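# Transfer 96-well plate from nest N1 to nest N2

## Task

Carry the lidded 96-well culture plate out of plate nest N1 and set it into plate nest N2. It counts only if it rests level within N2's locators, well A1 sits at N2's corner labelled A1, and the lid is seated all the way down. Then open the gripper and pull the arm away. Viewed from the arms' side of the table, N1 is on the left and N2 on the right. The plate starts in N1 with A1 at its A1 corner. A drop of a few millimetres while placing it is fine, but a long fall at any point fails the job.

## Robot and tools

ROBOT. Two six-joint arms with parallel grippers, left_arm and right_arm. Everything is reported in one scene frame: origin on the table top midway between the arms, +z up, +x out over the table, and left_arm on the +y side. The names are not image sides. Base poses: left_arm (+0.015, +0.339, +0.145) m, quat_wxyz (+0.965, +0.014, +0.249, -0.081); right_arm (+0.042, -0.294, +0.145) m, quat_wxyz (+0.967, +0.021, +0.248, -0.054). Bases may be tilted. Mounting plates and the metal frame behind the arms are fixed obstacles. In the gripper frame the fingers point along +z and close along y. end_effector_position is the point between the pads, about 1 cm short of the fingertips. Reported hand positions can be off, more so at long reach.

ROW LAYOUT. A row has 14 numbers in [-1, 1]: seven for left_arm, then seven for right_arm, always both even if one arm is still. Per arm the order is: wrist yaw, shoulder, wrist roll, elbow, wrist pitch, waist, then opening. Waist, elbow and wrist yaw run with reversed sign relative to the URDF in both commands and results. Joint entries are scaled offsets: 1.0 equals 1.202 rad (waist), 1.258 (shoulder), 1.238 (elbow), 2.073 (wrist pitch), 2.022 (wrist yaw and wrist roll). Opening is absolute, not an offset: +1 fully open, -1 closed. Stated ranges in URDF signs: waist -2.618 to 3.054, shoulder 0.000 to 3.142, elbow 0.000 to 3.142, wrist pitch -1.571 to 1.571, wrist yaw -1.571 to 1.571, wrist roll -2.094 to 2.094 (flip the sign for waist, elbow and wrist yaw in your numbers).

execute_actions(actions): a list of actions; each action is a list of up to 15 rows, one row per 1/30 s control step, and a short action repeats its final row until 15 steps pass. Joint offsets in every row are measured from the joint angles at the start of that action, not from the previous row; for the first action, from the last reported angles. An action that would push any joint more than 0.036 rad past its range is rejected for both arms; a malformed call, or a first action failing that check, rejects the whole call. An empty list just returns state and images.

move(target, speed, blocking): target is one 14-number row; its joint offsets count from the Joint positions in the latest result that shows them, and the opening is sent at once. All joints travel in sync over 0.5 to 10 s, so the hand follows a curve and does not avoid obstacles or the other arm. speed is in rad/s (0.01 to 2, default 0.5) for the joint with the longest way to go. blocking=false returns after 0.5 s while motion continues; use wait(0) to check, and call wait or stop before sending anything else. The result adds a move: line with the ending (done, off_target, moving, held, fault), limits=held or limits=none, and each arm's joint farthest from target.

wait(seconds): 0 to 10; arms hold their last command and a running move continues. stop(): brakes a running move; fast motion needs room. zoom_image(camera, region): region [x0, y0, x1, y1] in pixels, top-left origin, at most 504 by 504, from cam_high, cam_low, cam_left_wrist or cam_right_wrist (each 896x504). read_manual(section): only licence texts. finished_scene(scene): ends the scene with its number, irreversibly; the plate must already be placed and stay put.

RESULTS. Each gives both grippers' pose (position in m, quat_wxyz), Joint positions and Joint velocities per arm in the row order plus finger gap in metres (0.094 m fully open), Joint targets (angles currently being driven toward), grip_measured on the command scale, and camera images with calibration changes. Runs of actions also list step readings; HELD marks steps where an arm's row was held back. "joint sent to its limit" means a joint was clipped at its real end (which may lie 0.036 rad either side of the stated one); its absence proves nothing. "joint command not followed" means the clearance check altered targets. FAULT and MOTOR HOT lines report stops and heat.

MOTION LIMITS. Targets stay within a lead of the measured angle: 0.202 rad waist, 0.258 shoulder, 0.238 elbow, 0.573 wrist pitch, 0.522 wrist yaw and roll; and are scaled back if the hand would jump over 70 mm. Big moves take several actions, and an unfinished move may need to be resent. Friction can leave a joint up to about 0.031 rad short; smaller commands may do nothing. The simulation keeps running while you compose replies.

GRIPPING. To hold, command an opening about 0.03 below grip_measured (less for a lighter hold). Pads give roughly 50 to 62 N, less on thin parts, with a brief spike at contact. Readings may be off by about 1 mm.

AVOID. Dropping the plate from height, knocking anything off the table, arms striking or pressing each other, fast or deep contacts (speed and overshoot raise force), and long loaded holds: motors warn at 75 °C, stop the arm 10 s at 90 °C, and at 100 °C the arm goes limp and falls. Occasional brief pushes may nudge loose objects.

Each tool is called after "Request:" as name([rows], argument=value, ...), one row to a line, values as JSON.

## Session

Request:
execute_actions(actions=[])

Scene clock: 0.00 s.
left_arm: end_effector_position=(+0.5046, +0.2319, +0.1562) grip_measured=+1.000 end_effector_quat_wxyz=(-0.097, +0.741, +0.496, +0.442) | right_arm: end_effector_position=(+0.1730, -0.6112, +0.1507) grip_measured=+1.000 end_effector_quat_wxyz=(+0.068, +0.983, -0.128, +0.112)
Joint names: [wrist yaw, shoulder, wrist roll, elbow, wrist pitch, waist]
Joint positions: left_arm=[ 1.103  1.643  1.708 -1.289 -0.343  0.421  0.094] | right_arm=[ 0.693  1.57   1.958 -0.962 -0.678  1.469  0.094]
Joint velocities: left_arm=[ 0.051 -0.002 -0.037 -0.017 -0.051 -0.002  0.   ] | right_arm=[-0.051  0.002 -0.037 -0.012  0.066  0.007  0.   ]
Joint targets: left_arm=[1.103 1.643 1.708 -1.289 -0.343 0.421] | right_arm=[0.693 1.570 1.958 -0.962 -0.678 1.469]

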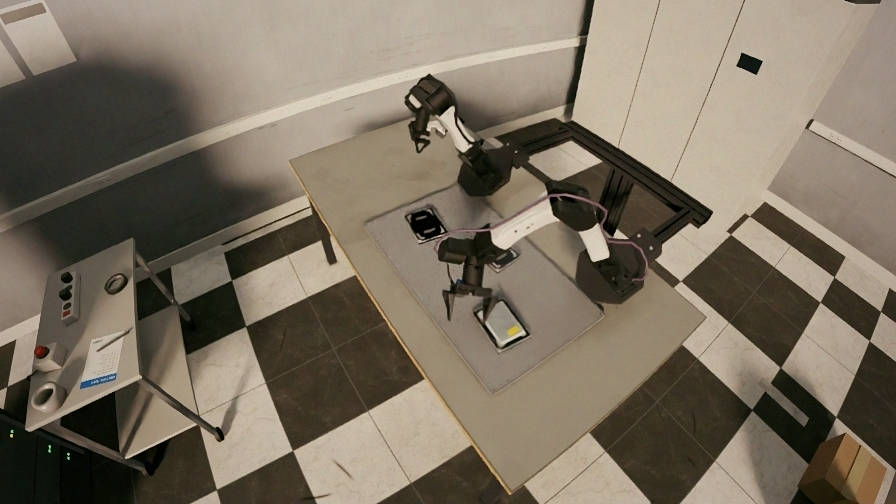

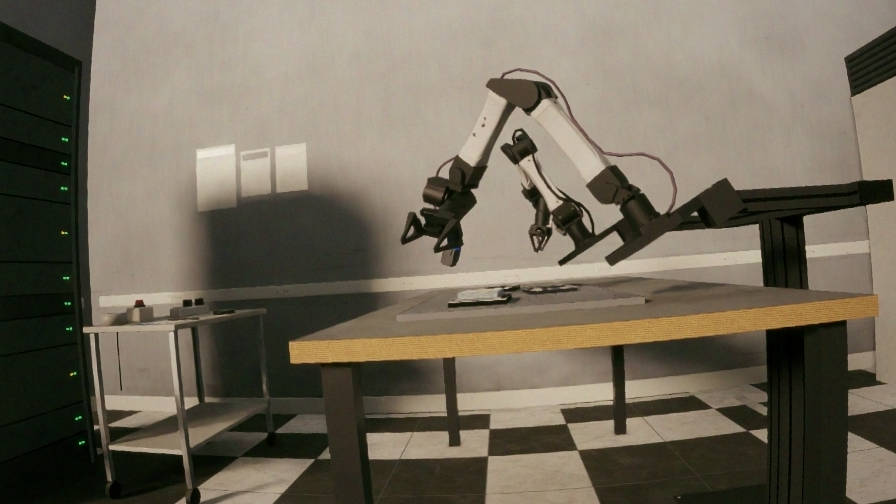

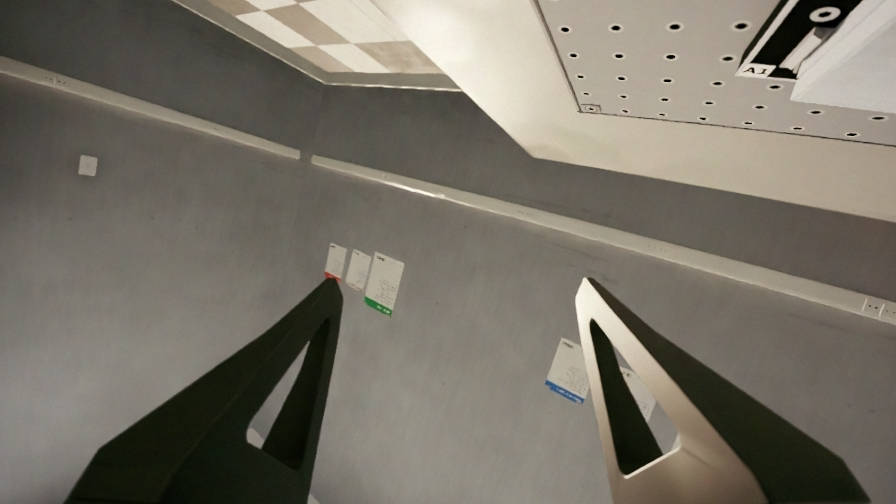

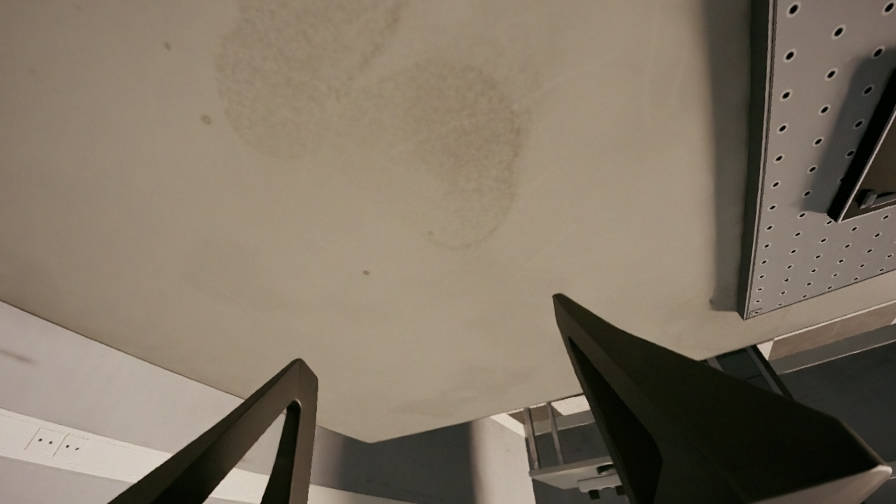

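Request:
zoom_image(camera="cam_high", region=[340, 170, 640, 400])

Request:
zoom_image(camera="cam_low", region=[380, 250, 680, 340])

Region (340, 170, 640, 400) of cam_high's 896x504 image, scaled by 1.680, with more detail than that image has; it fills the top 386 rows of this view, and the rest is white.

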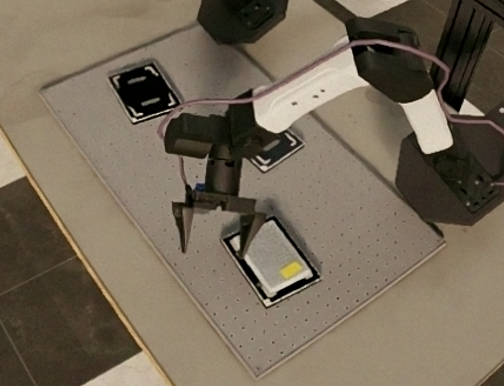

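Region (380, 250, 680, 340) of cam_low's 896x504 image, scaled by 1.680, with more detail than that image has; it fills the top 151 rows of this view, and the rest is white.

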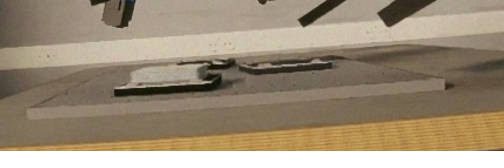

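Request:
zoom_image(camera="cam_high", region=[395, 195, 535, 285])

Request:
zoom_image(camera="cam_high", region=[455, 280, 555, 365])

Request:
zoom_image(camera="cam_left_wrist", region=[620, 0, 896, 150])

Region (395, 195, 535, 285) of cam_high's 896x504 image, scaled by 3.600, with more detail than that image has; it fills the top 324 rows of this view, and the rest is white.

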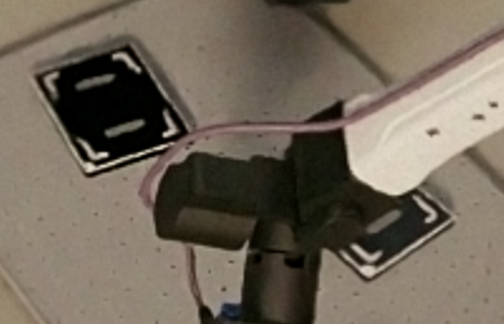

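Region (455, 280, 555, 365) of cam_high's 896x504 image, scaled by 5.040, with more detail than that image has; it fills the top 428 rows of this view, and the rest is white.

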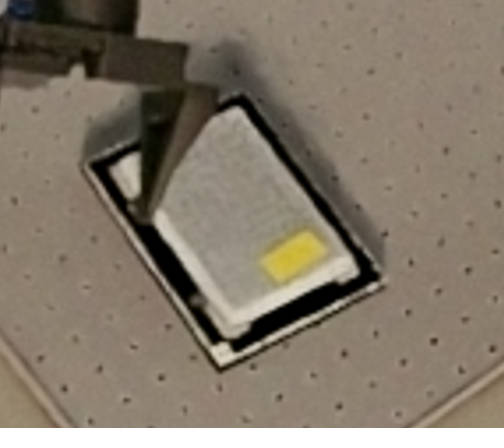

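Region (620, 0, 896, 150) of cam_left_wrist's 896x504 image, scaled by 1.826, with more detail than that image has; it fills the top 274 rows of this view, and the rest is white.

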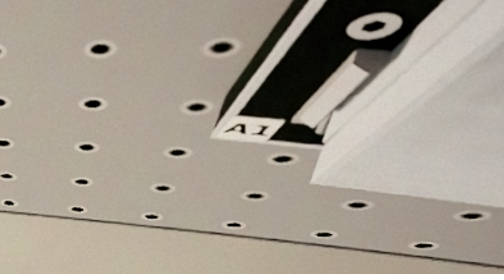

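Request:
move(target=[-0.5455,-0.337,-0.053,0.171,-0.281,-0.381,1,0,0,0,0,0,0,1], speed=0.8)

Scene clock: 36.47 s.
left_arm: end_effector_position=(+0.3626, +0.2908, +0.1484) grip_measured=+1.000 end_effector_quat_wxyz=(+0.001, +0.766, +0.643, +0.005) | right_arm: end_effector_position=(+0.1730, -0.6112, +0.1507) grip_measured=+1.000 end_effector_quat_wxyz=(+0.068, +0.983, -0.128, +0.112)
Joint names: [wrist yaw, shoulder, wrist roll, elbow, wrist pitch, waist]
Joint positions: left_arm=[ 0.007  1.239  1.606 -1.094 -0.913 -0.027  0.094] | right_arm=[ 0.693  1.57   1.958 -0.962 -0.678  1.469  0.094]
Joint velocities: left_arm=[-0.007 -0.012 -0.022 -0.007  0.037  0.002  0.   ] | right_arm=[ 0.066  0.022  0.007 -0.002 -0.051  0.017  0.   ]
Joint targets: left_arm=[0.000 1.219 1.600 -1.078 -0.925 -0.037] | right_arm=[0.693 1.570 1.958 -0.962 -0.678 1.469]
move: done; limits=none; left_arm: farthest joint: the shoulder, 0.020 radians from its target (0.424 radians at the start); right_arm: farthest joint: the waist, 0.000 radians from its target (0.000 radians at the start)
camera_calibration (this result's frames):
cam_left_wrist: T_world_to_cam=[[-0.97873, 0.203406, -0.0266918, 0.304041], [0.126274, 0.699848, 0.703042, -0.332756], [0.161683, 0.684718, -0.710647, -0.0341211], [0, 0, 0, 1]] pos_world=[0.34511, 0.194398, 0.217809]

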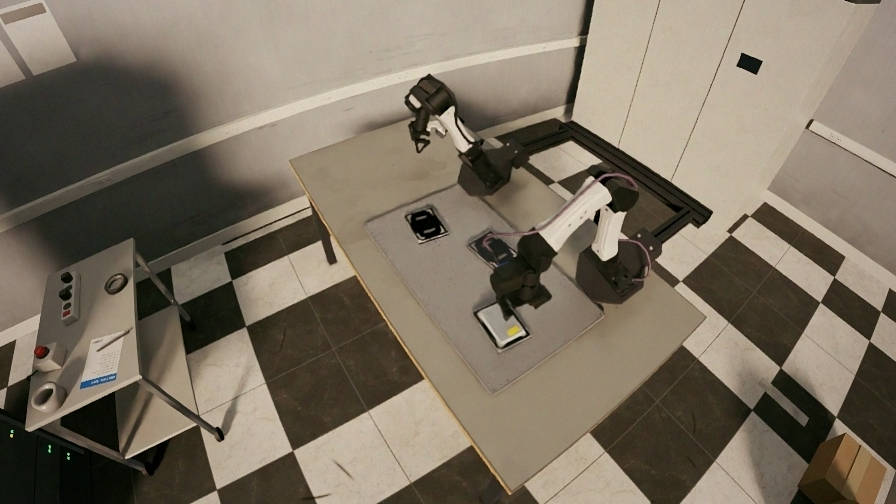

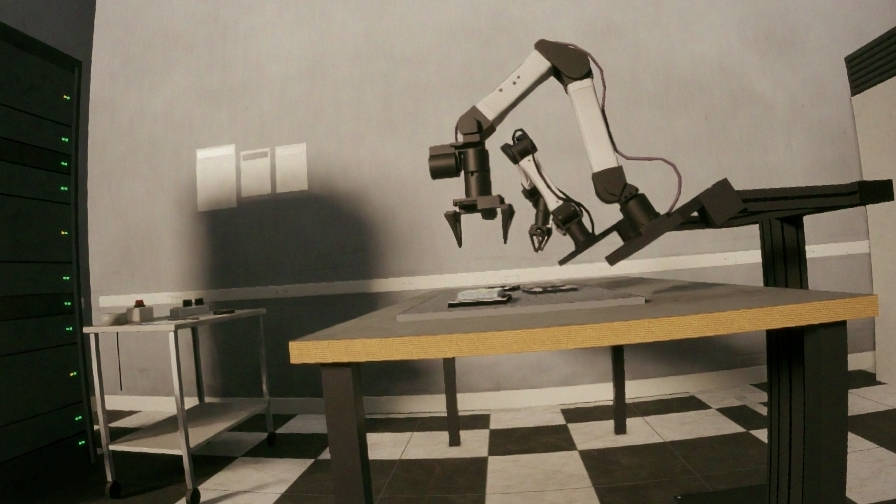

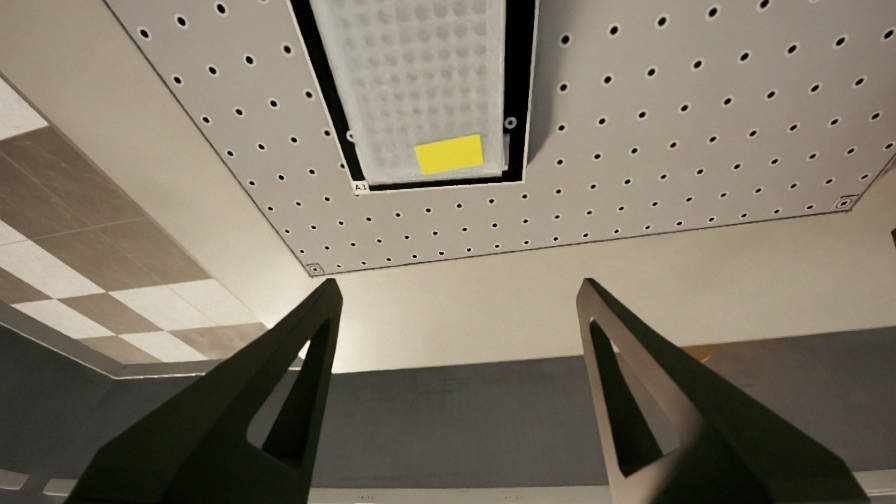

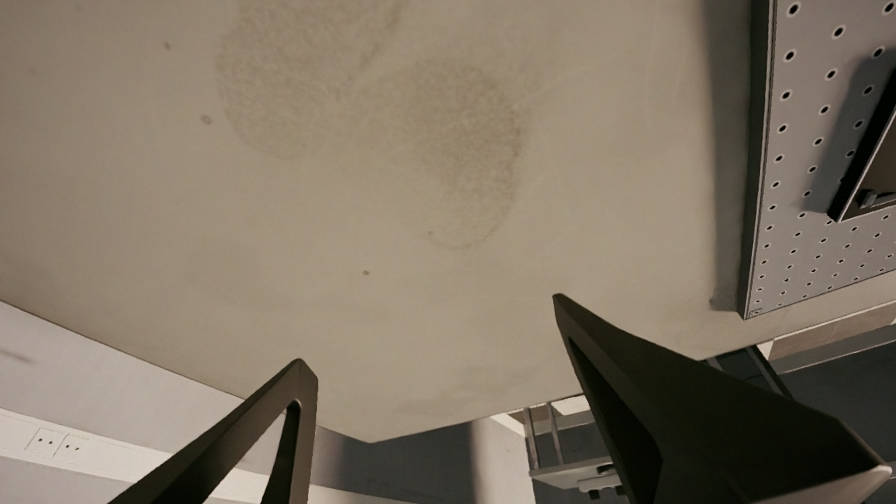

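Request:
zoom_image(camera="cam_left_wrist", region=[280, 0, 600, 210])

Request:
zoom_image(camera="cam_high", region=[395, 195, 555, 365])

Region (280, 0, 600, 210) of cam_left_wrist's 896x504 image, scaled by 1.575, with more detail than that image has; it fills the top 331 rows of this view, and the rest is white.

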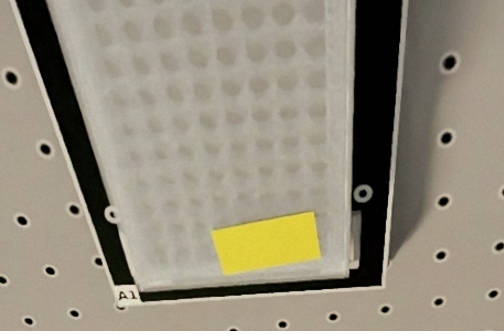

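Region (395, 195, 555, 365) of cam_high's 896x504 image, scaled by 2.965, with more detail than that image has; it fills the left 474 columns of this view, and the rest is white.

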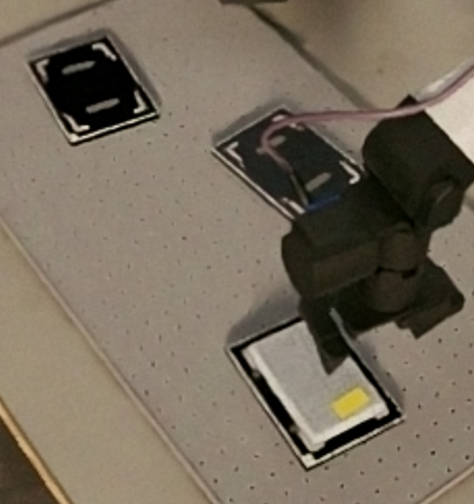

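Request:
move(target=[0,0,0,0,0,0,1,-0.343,-0.467,-0.177,0.061,-0.159,-0.8,1], speed=1)

Request:
move(target=[0,0,0,0,0,0,1,0,0,0,0,0,-0.74,1], speed=1)

Scene clock: 61.57 s.
left_arm: end_effector_position=(+0.3625, +0.2906, +0.1484) grip_measured=+1.000 end_effector_quat_wxyz=(+0.001, +0.766, +0.643, +0.005) | right_arm: end_effector_position=(+0.2863, -0.4405, +0.1772) grip_measured=+1.000 end_effector_quat_wxyz=(+0.067, +0.882, +0.459, -0.087)
Joint names: [wrist yaw, shoulder, wrist roll, elbow, wrist pitch, waist]
Joint positions: left_arm=[ 0.006  1.239  1.606 -1.094 -0.913 -0.027  0.094] | right_arm=[ 0.01   1.     1.611 -0.907 -0.994  0.515  0.094]
Joint velocities: left_arm=[ 0.007  0.002 -0.066  0.002 -0.037  0.017  0.   ] | right_arm=[-0.037 -0.017 -0.066  0.012 -0.007 -0.002  0.   ]
Joint targets: left_arm=[0.006 1.239 1.606 -1.094 -0.913 -0.027] | right_arm=[-0.000 0.982 1.600 -0.887 -1.008 0.507]
move: off_target (right_arm); limits=none; left_arm: farthest joint: the wrist yaw, 0.001 radians from its target (0.001 radians at the start); right_arm: farthest joint: the elbow, 0.021 radians from its target (0.076 radians at the start)
camera_calibration (this result's frames):
cam_left_wrist: T_world_to_cam=[[-0.978732, 0.203393, -0.0267414, 0.304062], [0.126353, 0.700378, 0.7025, -0.332765], [0.161612, 0.68418, -0.711182, -0.0337682], [0, 0, 0, 1]] pos_world=[0.345098, 0.194321, 0.217883]
cam_right_wrist: T_world_to_cam=[[-0.628726, 0.77568, -0.0549968, 0.52892], [0.72078, 0.607848, 0.333162, 0.0438667], [0.291857, 0.169827, -0.941264, 0.263404], [0, 0, 0, 1]] pos_world=[0.224051, -0.48167, 0.262407]

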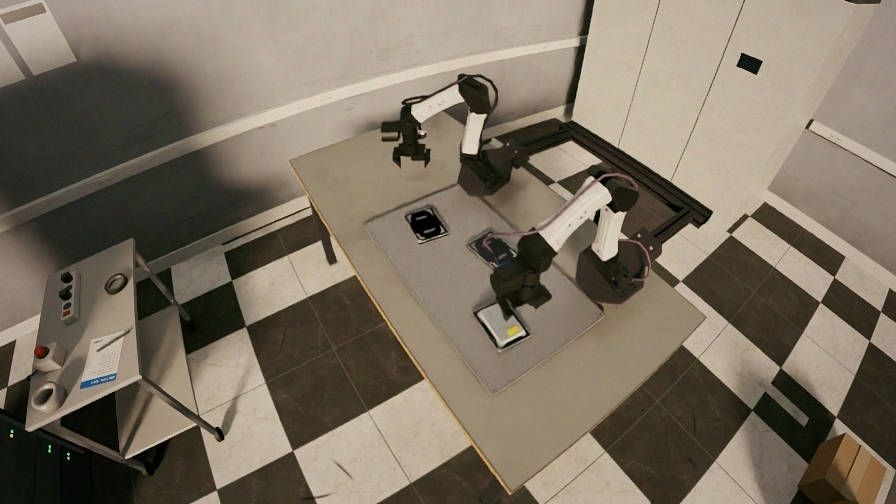

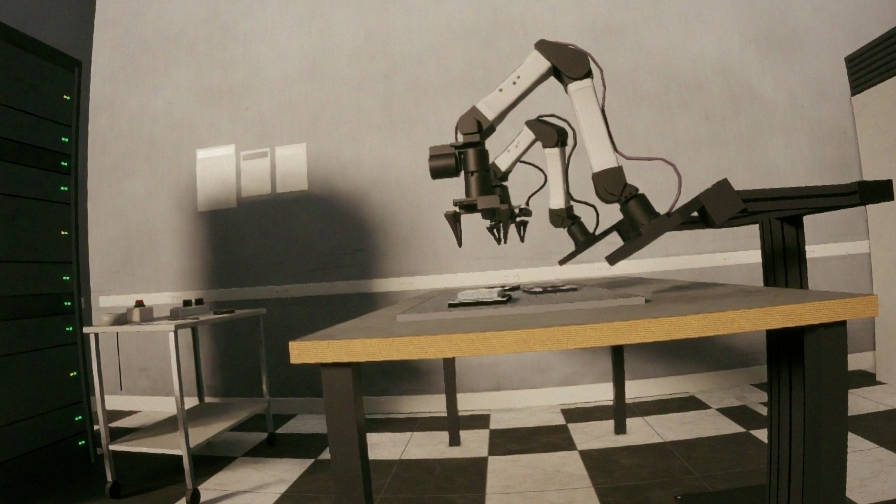

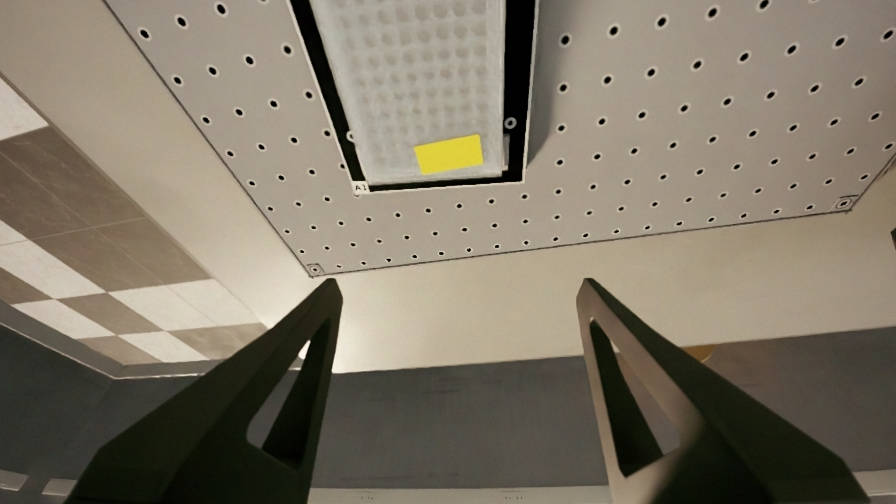

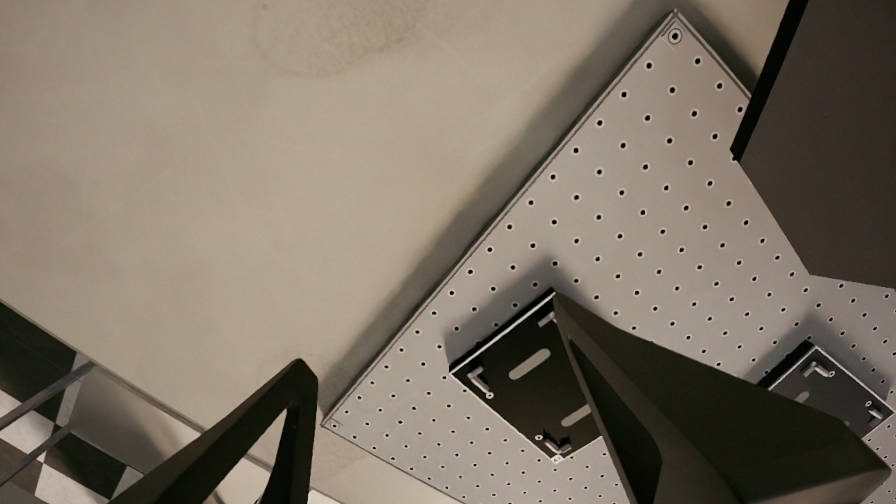

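Scene clock: 62.93 s.
left_arm: end_effector_position=(+0.3625, +0.2906, +0.1484) grip_measured=+1.000 end_effector_quat_wxyz=(+0.001, +0.766, +0.643, +0.005) | right_arm: end_effector_position=(+0.3221, -0.2380, +0.1733) grip_measured=+1.000 end_effector_quat_wxyz=(-0.073, +0.642, +0.760, +0.065)
Joint names: [wrist yaw, shoulder, wrist roll, elbow, wrist pitch, waist]
Joint positions: left_arm=[ 0.006  1.239  1.606 -1.094 -0.913 -0.027  0.094] | right_arm=[ 0.008  1.     1.611 -0.907 -0.994 -0.367  0.094]
Joint velocities: left_arm=[ 0.007 -0.012 -0.066 -0.002  0.066  0.002  0.   ] | right_arm=[ 0.007 -0.012  0.051  0.007  0.022 -0.002  0.   ]
Joint targets: left_arm=[0.006 1.239 1.606 -1.094 -0.913 -0.027] | right_arm=[0.010 1.000 1.611 -0.907 -0.994 -0.374]
move: done; limits=none; left_arm: farthest joint: the waist, 0.000 radians from its target (0.000 radians at the start); right_arm: farthest joint: the waist, 0.008 radians from its target (0.889 radians at the start)
camera_calibration (this result's frames):
cam_left_wrist: T_world_to_cam=[[-0.978732, 0.203393, -0.0267414, 0.304062], [0.126353, 0.700378, 0.7025, -0.332765], [0.161612, 0.68418, -0.711182, -0.0337682], [0, 0, 0, 1]] pos_world=[0.345098, 0.194321, 0.217883]
cam_right_wrist: T_world_to_cam=[[-0.991071, 0.0985774, 0.089787, 0.324607], [0.133335, 0.737579, 0.661966, 0.0593891], [-0.000970206, 0.668026, -0.744137, 0.393614], [0, 0, 0, 1]] pos_world=[0.314172, -0.338748, 0.224444]

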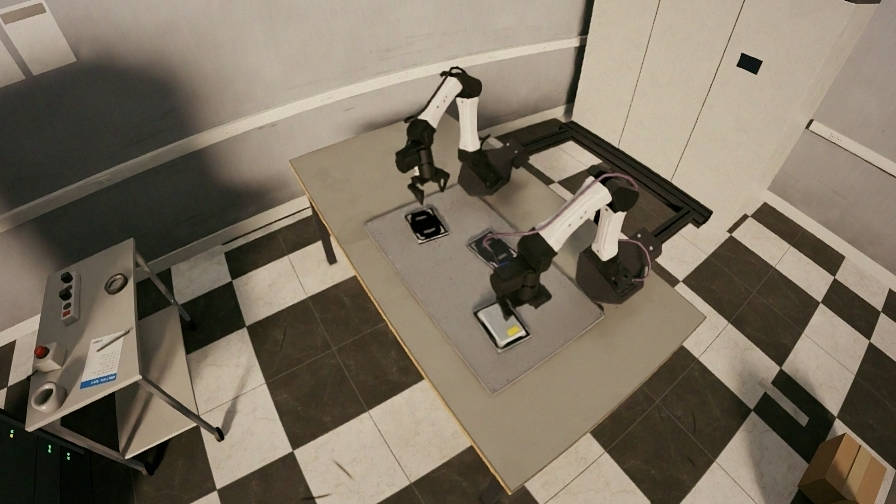

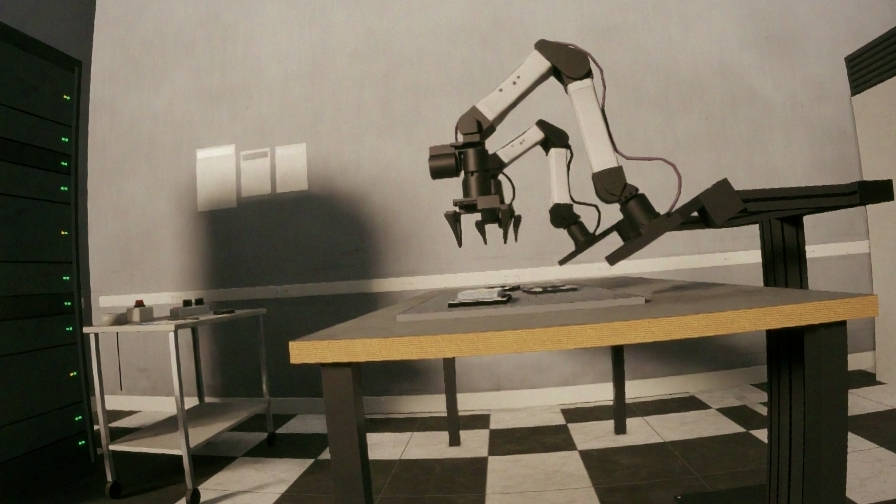

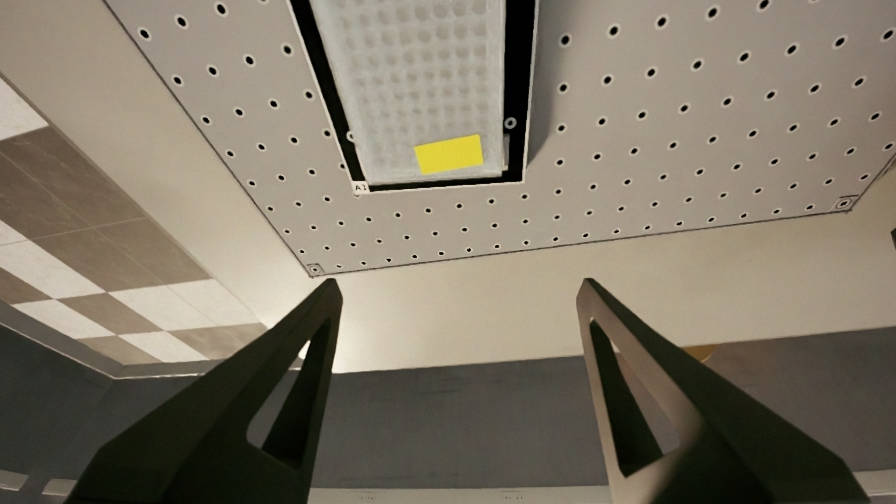

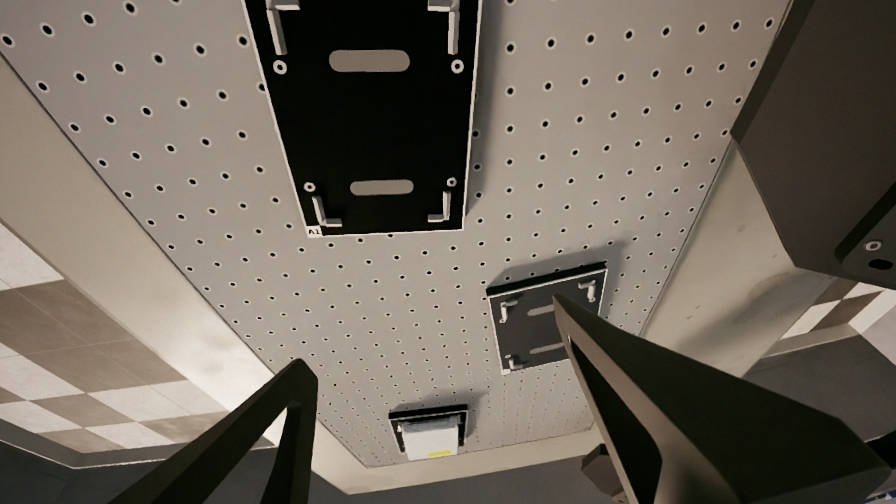

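Request:
zoom_image(camera="cam_right_wrist", region=[380, 250, 630, 470])

Request:
zoom_image(camera="cam_right_wrist", region=[240, 0, 500, 250])

Region (380, 250, 630, 470) of cam_right_wrist's 896x504 image, scaled by 2.016, with more detail than that image has; it fills the top 444 rows of this view, and the rest is white.

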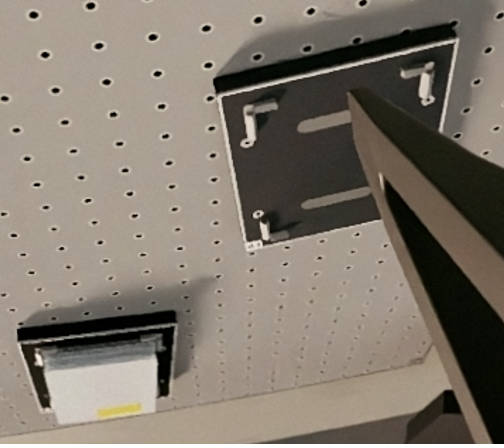

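Region (240, 0, 500, 250) of cam_right_wrist's 896x504 image, scaled by 1.938, with more detail than that image has; it fills the top 485 rows of this view, and the rest is white.

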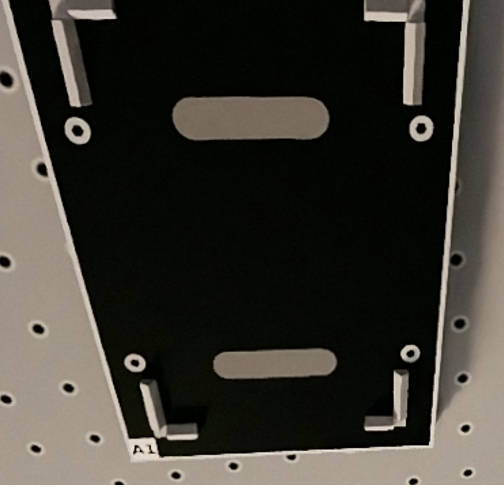

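Request:
move(target=[0.0376,0.1856,-0.102,0.0287,0.1227,0.141,1,0,0,0,0,0,0,1])

Scene clock: 84.80 s.
left_arm: end_effector_position=(+0.3762, +0.2420, +0.0790) grip_measured=+1.000 end_effector_quat_wxyz=(+0.003, +0.747, +0.665, -0.001) | right_arm: end_effector_position=(+0.3221, -0.2380, +0.1733) grip_measured=+1.000 end_effector_quat_wxyz=(-0.073, +0.642, +0.760, +0.065)
Joint names: [wrist yaw, shoulder, wrist roll, elbow, wrist pitch, waist]
Joint positions: left_arm=[ 0.073  1.467  1.405 -1.07  -0.673  0.134  0.094] | right_arm=[ 0.008  1.     1.611 -0.907 -0.994 -0.367  0.094]
Joint velocities: left_arm=[-0.051 -0.002  0.022  0.017 -0.095 -0.007  0.   ] | right_arm=[ 0.007  0.012 -0.037 -0.002 -0.007  0.012  0.   ]
Joint targets: left_arm=[0.082 1.473 1.400 -1.058 -0.659 0.142] | right_arm=[0.008 1.000 1.611 -0.907 -0.994 -0.367]
move: done; limits=none; left_arm: farthest joint: the wrist pitch, 0.015 radians from its target (0.255 radians at the start); right_arm: farthest joint: the waist, 0.000 radians from its target (0.000 radians at the start)
camera_calibration (this result's frames):
cam_left_wrist: T_world_to_cam=[[-0.989219, 0.14495, -0.02087, 0.343057], [0.0899264, 0.713723, 0.694632, -0.240499], [0.115582, 0.685266, -0.719063, -0.0343847], [0, 0, 0, 1]] pos_world=[0.36496, 0.145487, 0.149493]
cam_right_wrist: T_world_to_cam=[[-0.991071, 0.0985774, 0.089787, 0.324607], [0.133335, 0.737579, 0.661966, 0.0593891], [-0.000970206, 0.668026, -0.744137, 0.393614], [0, 0, 0, 1]] pos_world=[0.314172, -0.338748, 0.224444]

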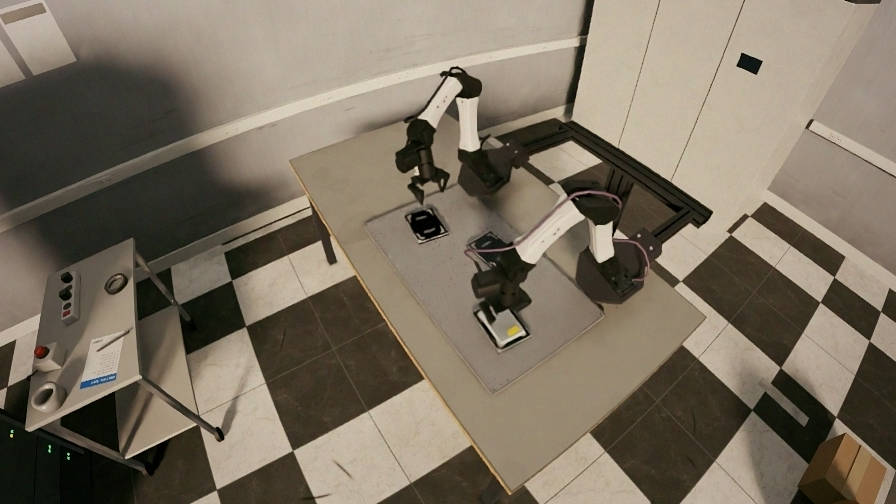

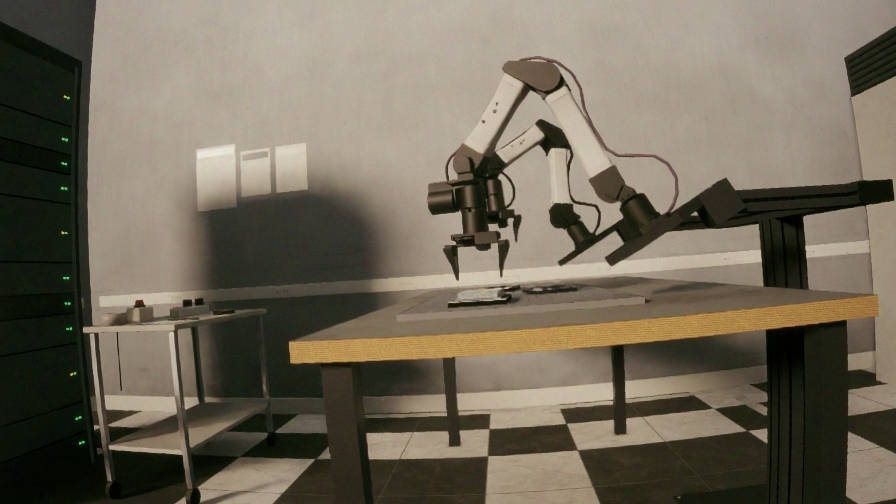

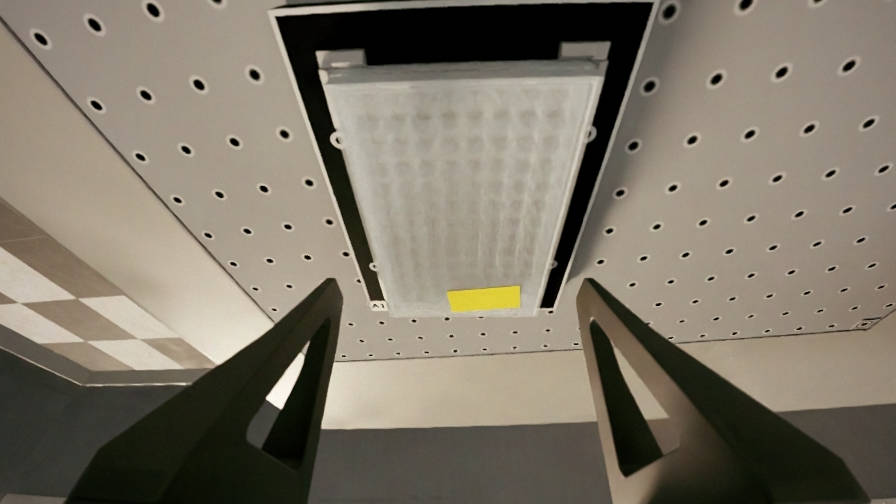

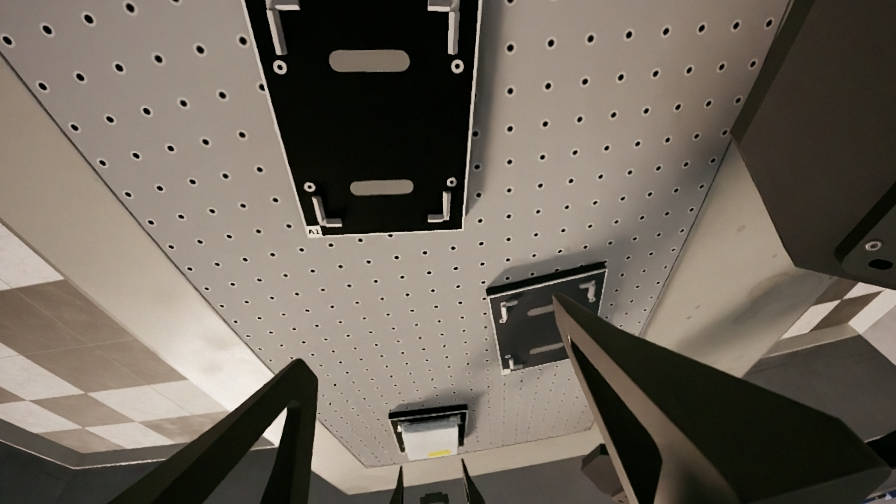

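Request:
move(target=[0.008,0.054,0,0.034,0.048,0.015,1,0,0,0,0,0,0,1], speed=0.2)

Scene clock: 100.77 s.
left_arm: end_effector_position=(+0.3752, +0.2385, +0.0567) grip_measured=+1.000 end_effector_quat_wxyz=(+0.002, +0.749, +0.662, +0.000) | right_arm: end_effector_position=(+0.3221, -0.2380, +0.1733) grip_measured=+1.000 end_effector_quat_wxyz=(-0.073, +0.642, +0.760, +0.065)
Joint names: [wrist yaw, shoulder, wrist roll, elbow, wrist pitch, waist]
Joint positions: left_arm=[ 0.081  1.523  1.405 -1.042 -0.589  0.142  0.094] | right_arm=[ 0.008  1.     1.611 -0.907 -0.994 -0.367  0.094]
Joint velocities: left_arm=[-0.022  0.012 -0.022 -0.002 -0.051  0.002  0.   ] | right_arm=[ 0.051 -0.002  0.081  0.002 -0.022 -0.012  0.   ]
Joint targets: left_arm=[0.089 1.534 1.406 -1.028 -0.574 0.152] | right_arm=[0.008 1.000 1.611 -0.907 -0.994 -0.367]
move: done; limits=none; left_arm: farthest joint: the wrist pitch, 0.015 radians from its target (0.099 radians at the start); right_arm: farthest joint: the waist, 0.000 radians from its target (0.000 radians at the start)
camera_calibration (this result's frames):
cam_left_wrist: T_world_to_cam=[[-0.988154, 0.151887, -0.0219418, 0.340191], [0.093773, 0.71078, 0.697136, -0.223388], [0.121482, 0.68682, -0.716603, -0.0506624], [0, 0, 0, 1]] pos_world=[0.363264, 0.141905, 0.126891]
cam_right_wrist: T_world_to_cam=[[-0.991071, 0.0985774, 0.089787, 0.324607], [0.133335, 0.737579, 0.661966, 0.0593891], [-0.000970206, 0.668026, -0.744137, 0.393614], [0, 0, 0, 1]] pos_world=[0.314172, -0.338748, 0.224444]

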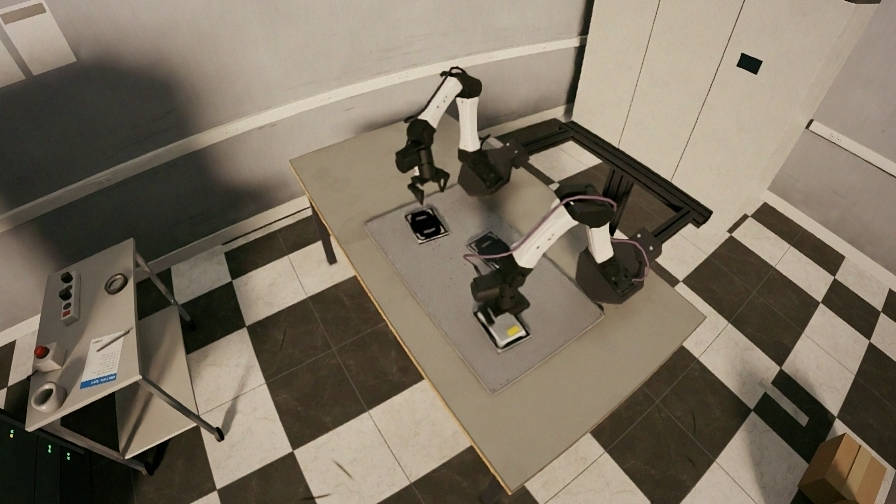

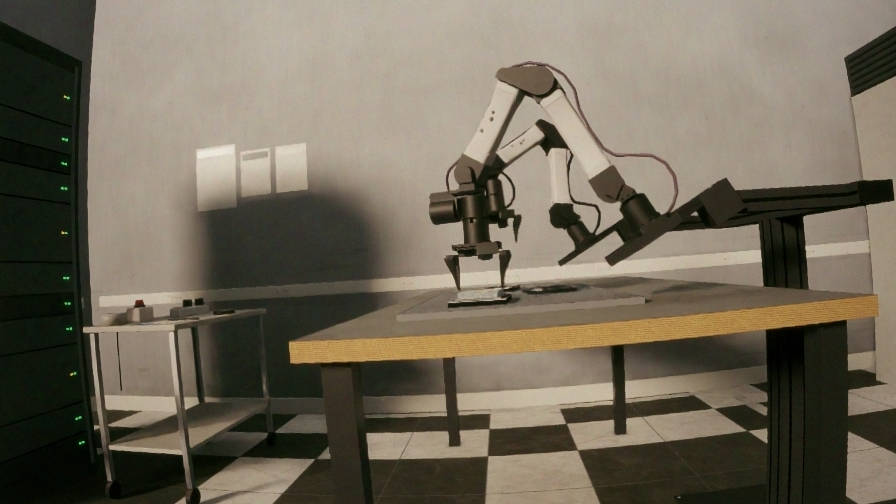

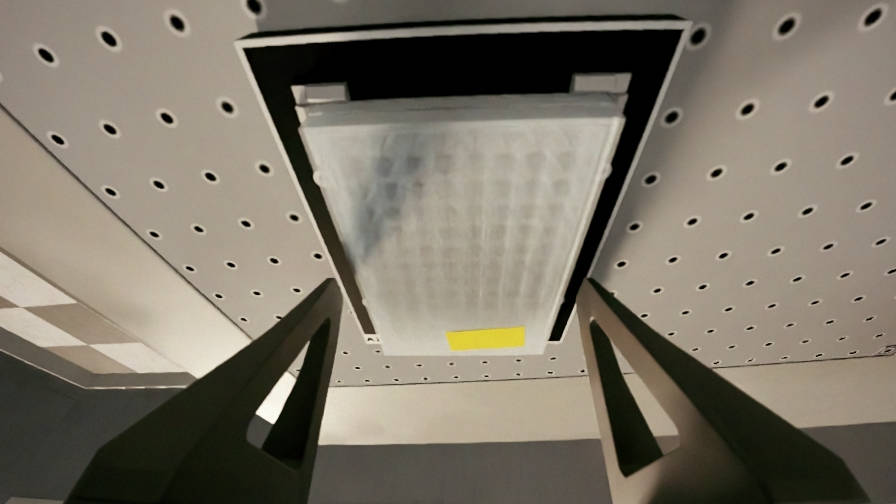

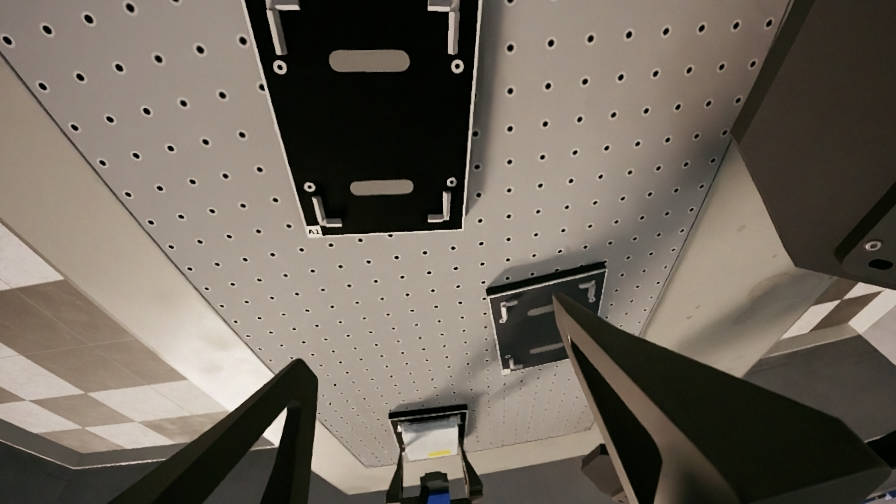

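Request:
move(target=[0,0.049,0,0.0355,0.046,0,1,0,0,0,0,0,0,1], speed=0.1)

Request:
zoom_image(camera="cam_low", region=[420, 230, 560, 320])

Scene clock: 110.10 s.
left_arm: end_effector_position=(+0.3729, +0.2372, +0.0374) grip_measured=+1.000 end_effector_quat_wxyz=(+0.003, +0.749, +0.663, -0.001) | right_arm: end_effector_position=(+0.3221, -0.2380, +0.1733) grip_measured=+1.000 end_effector_quat_wxyz=(-0.073, +0.642, +0.760, +0.065)
Joint names: [wrist yaw, shoulder, wrist roll, elbow, wrist pitch, waist]
Joint positions: left_arm=[ 0.078  1.572  1.405 -1.015 -0.512  0.142  0.094] | right_arm=[ 0.008  1.     1.611 -0.907 -0.994 -0.367  0.094]
Joint velocities: left_arm=[ 0.066  0.012 -0.051  0.002 -0.007  0.007  0.   ] | right_arm=[ 0.037  0.007  0.007 -0.017 -0.037  0.007  0.   ]
Joint targets: left_arm=[0.080 1.585 1.405 -0.998 -0.493 0.142] | right_arm=[0.008 1.000 1.611 -0.907 -0.994 -0.367]
move: done; limits=none; left_arm: farthest joint: the wrist pitch, 0.019 radians from its target (0.094 radians at the start); right_arm: farthest joint: the waist, 0.000 radians from its target (0.000 radians at the start)
camera_calibration (this result's frames):
cam_left_wrist: T_world_to_cam=[[-0.988161, 0.151781, -0.0223853, 0.337693], [0.0936801, 0.712464, 0.695427, -0.209029], [0.121501, 0.685097, -0.718248, -0.0628136], [0, 0, 0, 1]] pos_world=[0.360908, 0.140704, 0.107808]
cam_right_wrist: T_world_to_cam=[[-0.991071, 0.0985774, 0.089787, 0.324607], [0.133335, 0.737579, 0.661966, 0.0593891], [-0.000970206, 0.668026, -0.744137, 0.393614], [0, 0, 0, 1]] pos_world=[0.314172, -0.338748, 0.224444]

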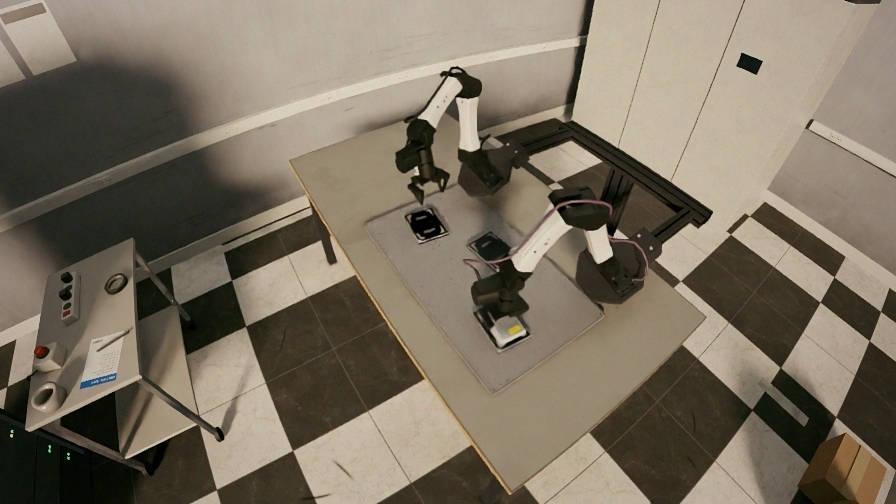

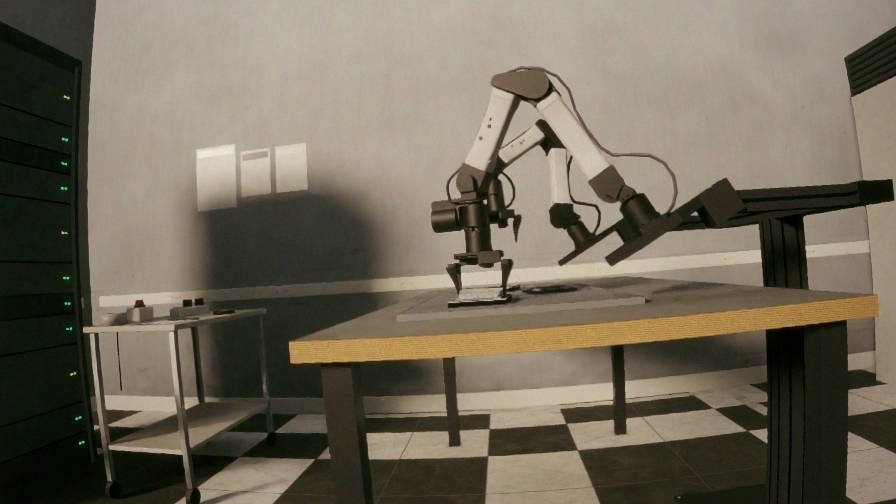

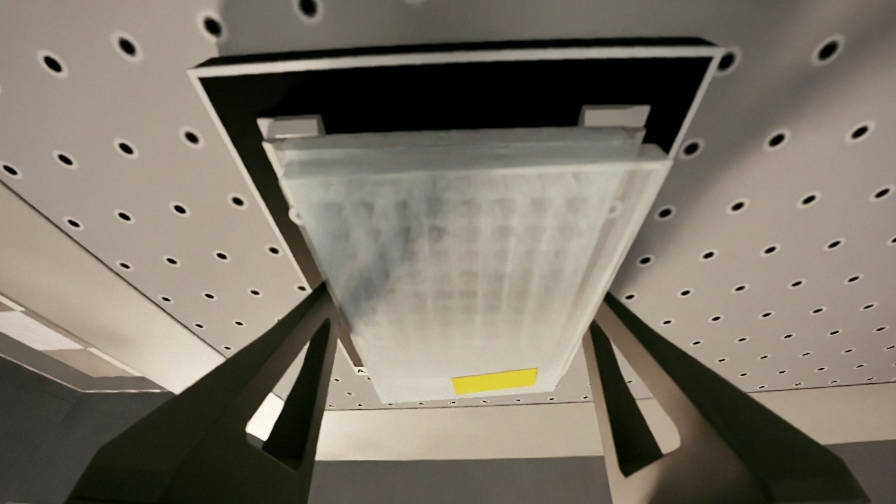

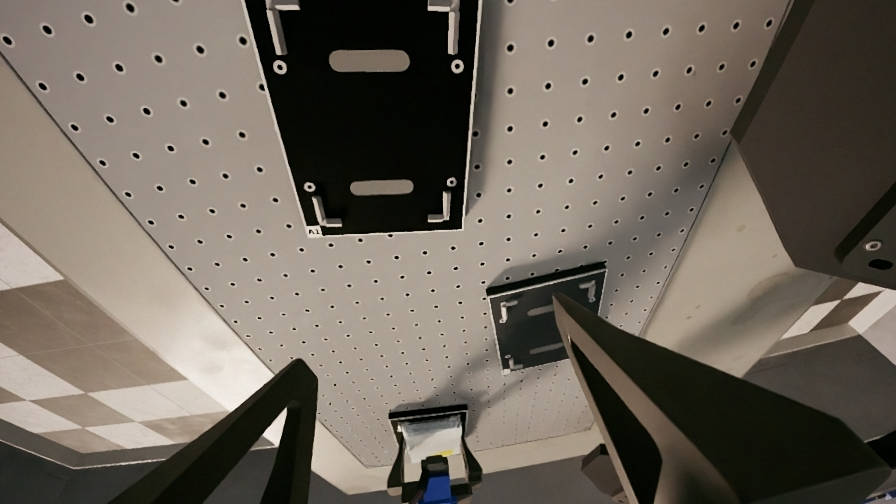

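Region (420, 230, 560, 320) of cam_low's 896x504 image, scaled by 3.600, with more detail than that image has; it fills the top 324 rows of this view, and the rest is white.

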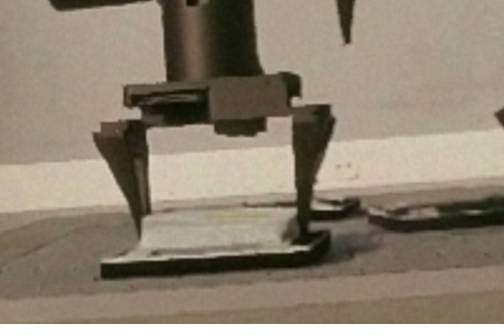

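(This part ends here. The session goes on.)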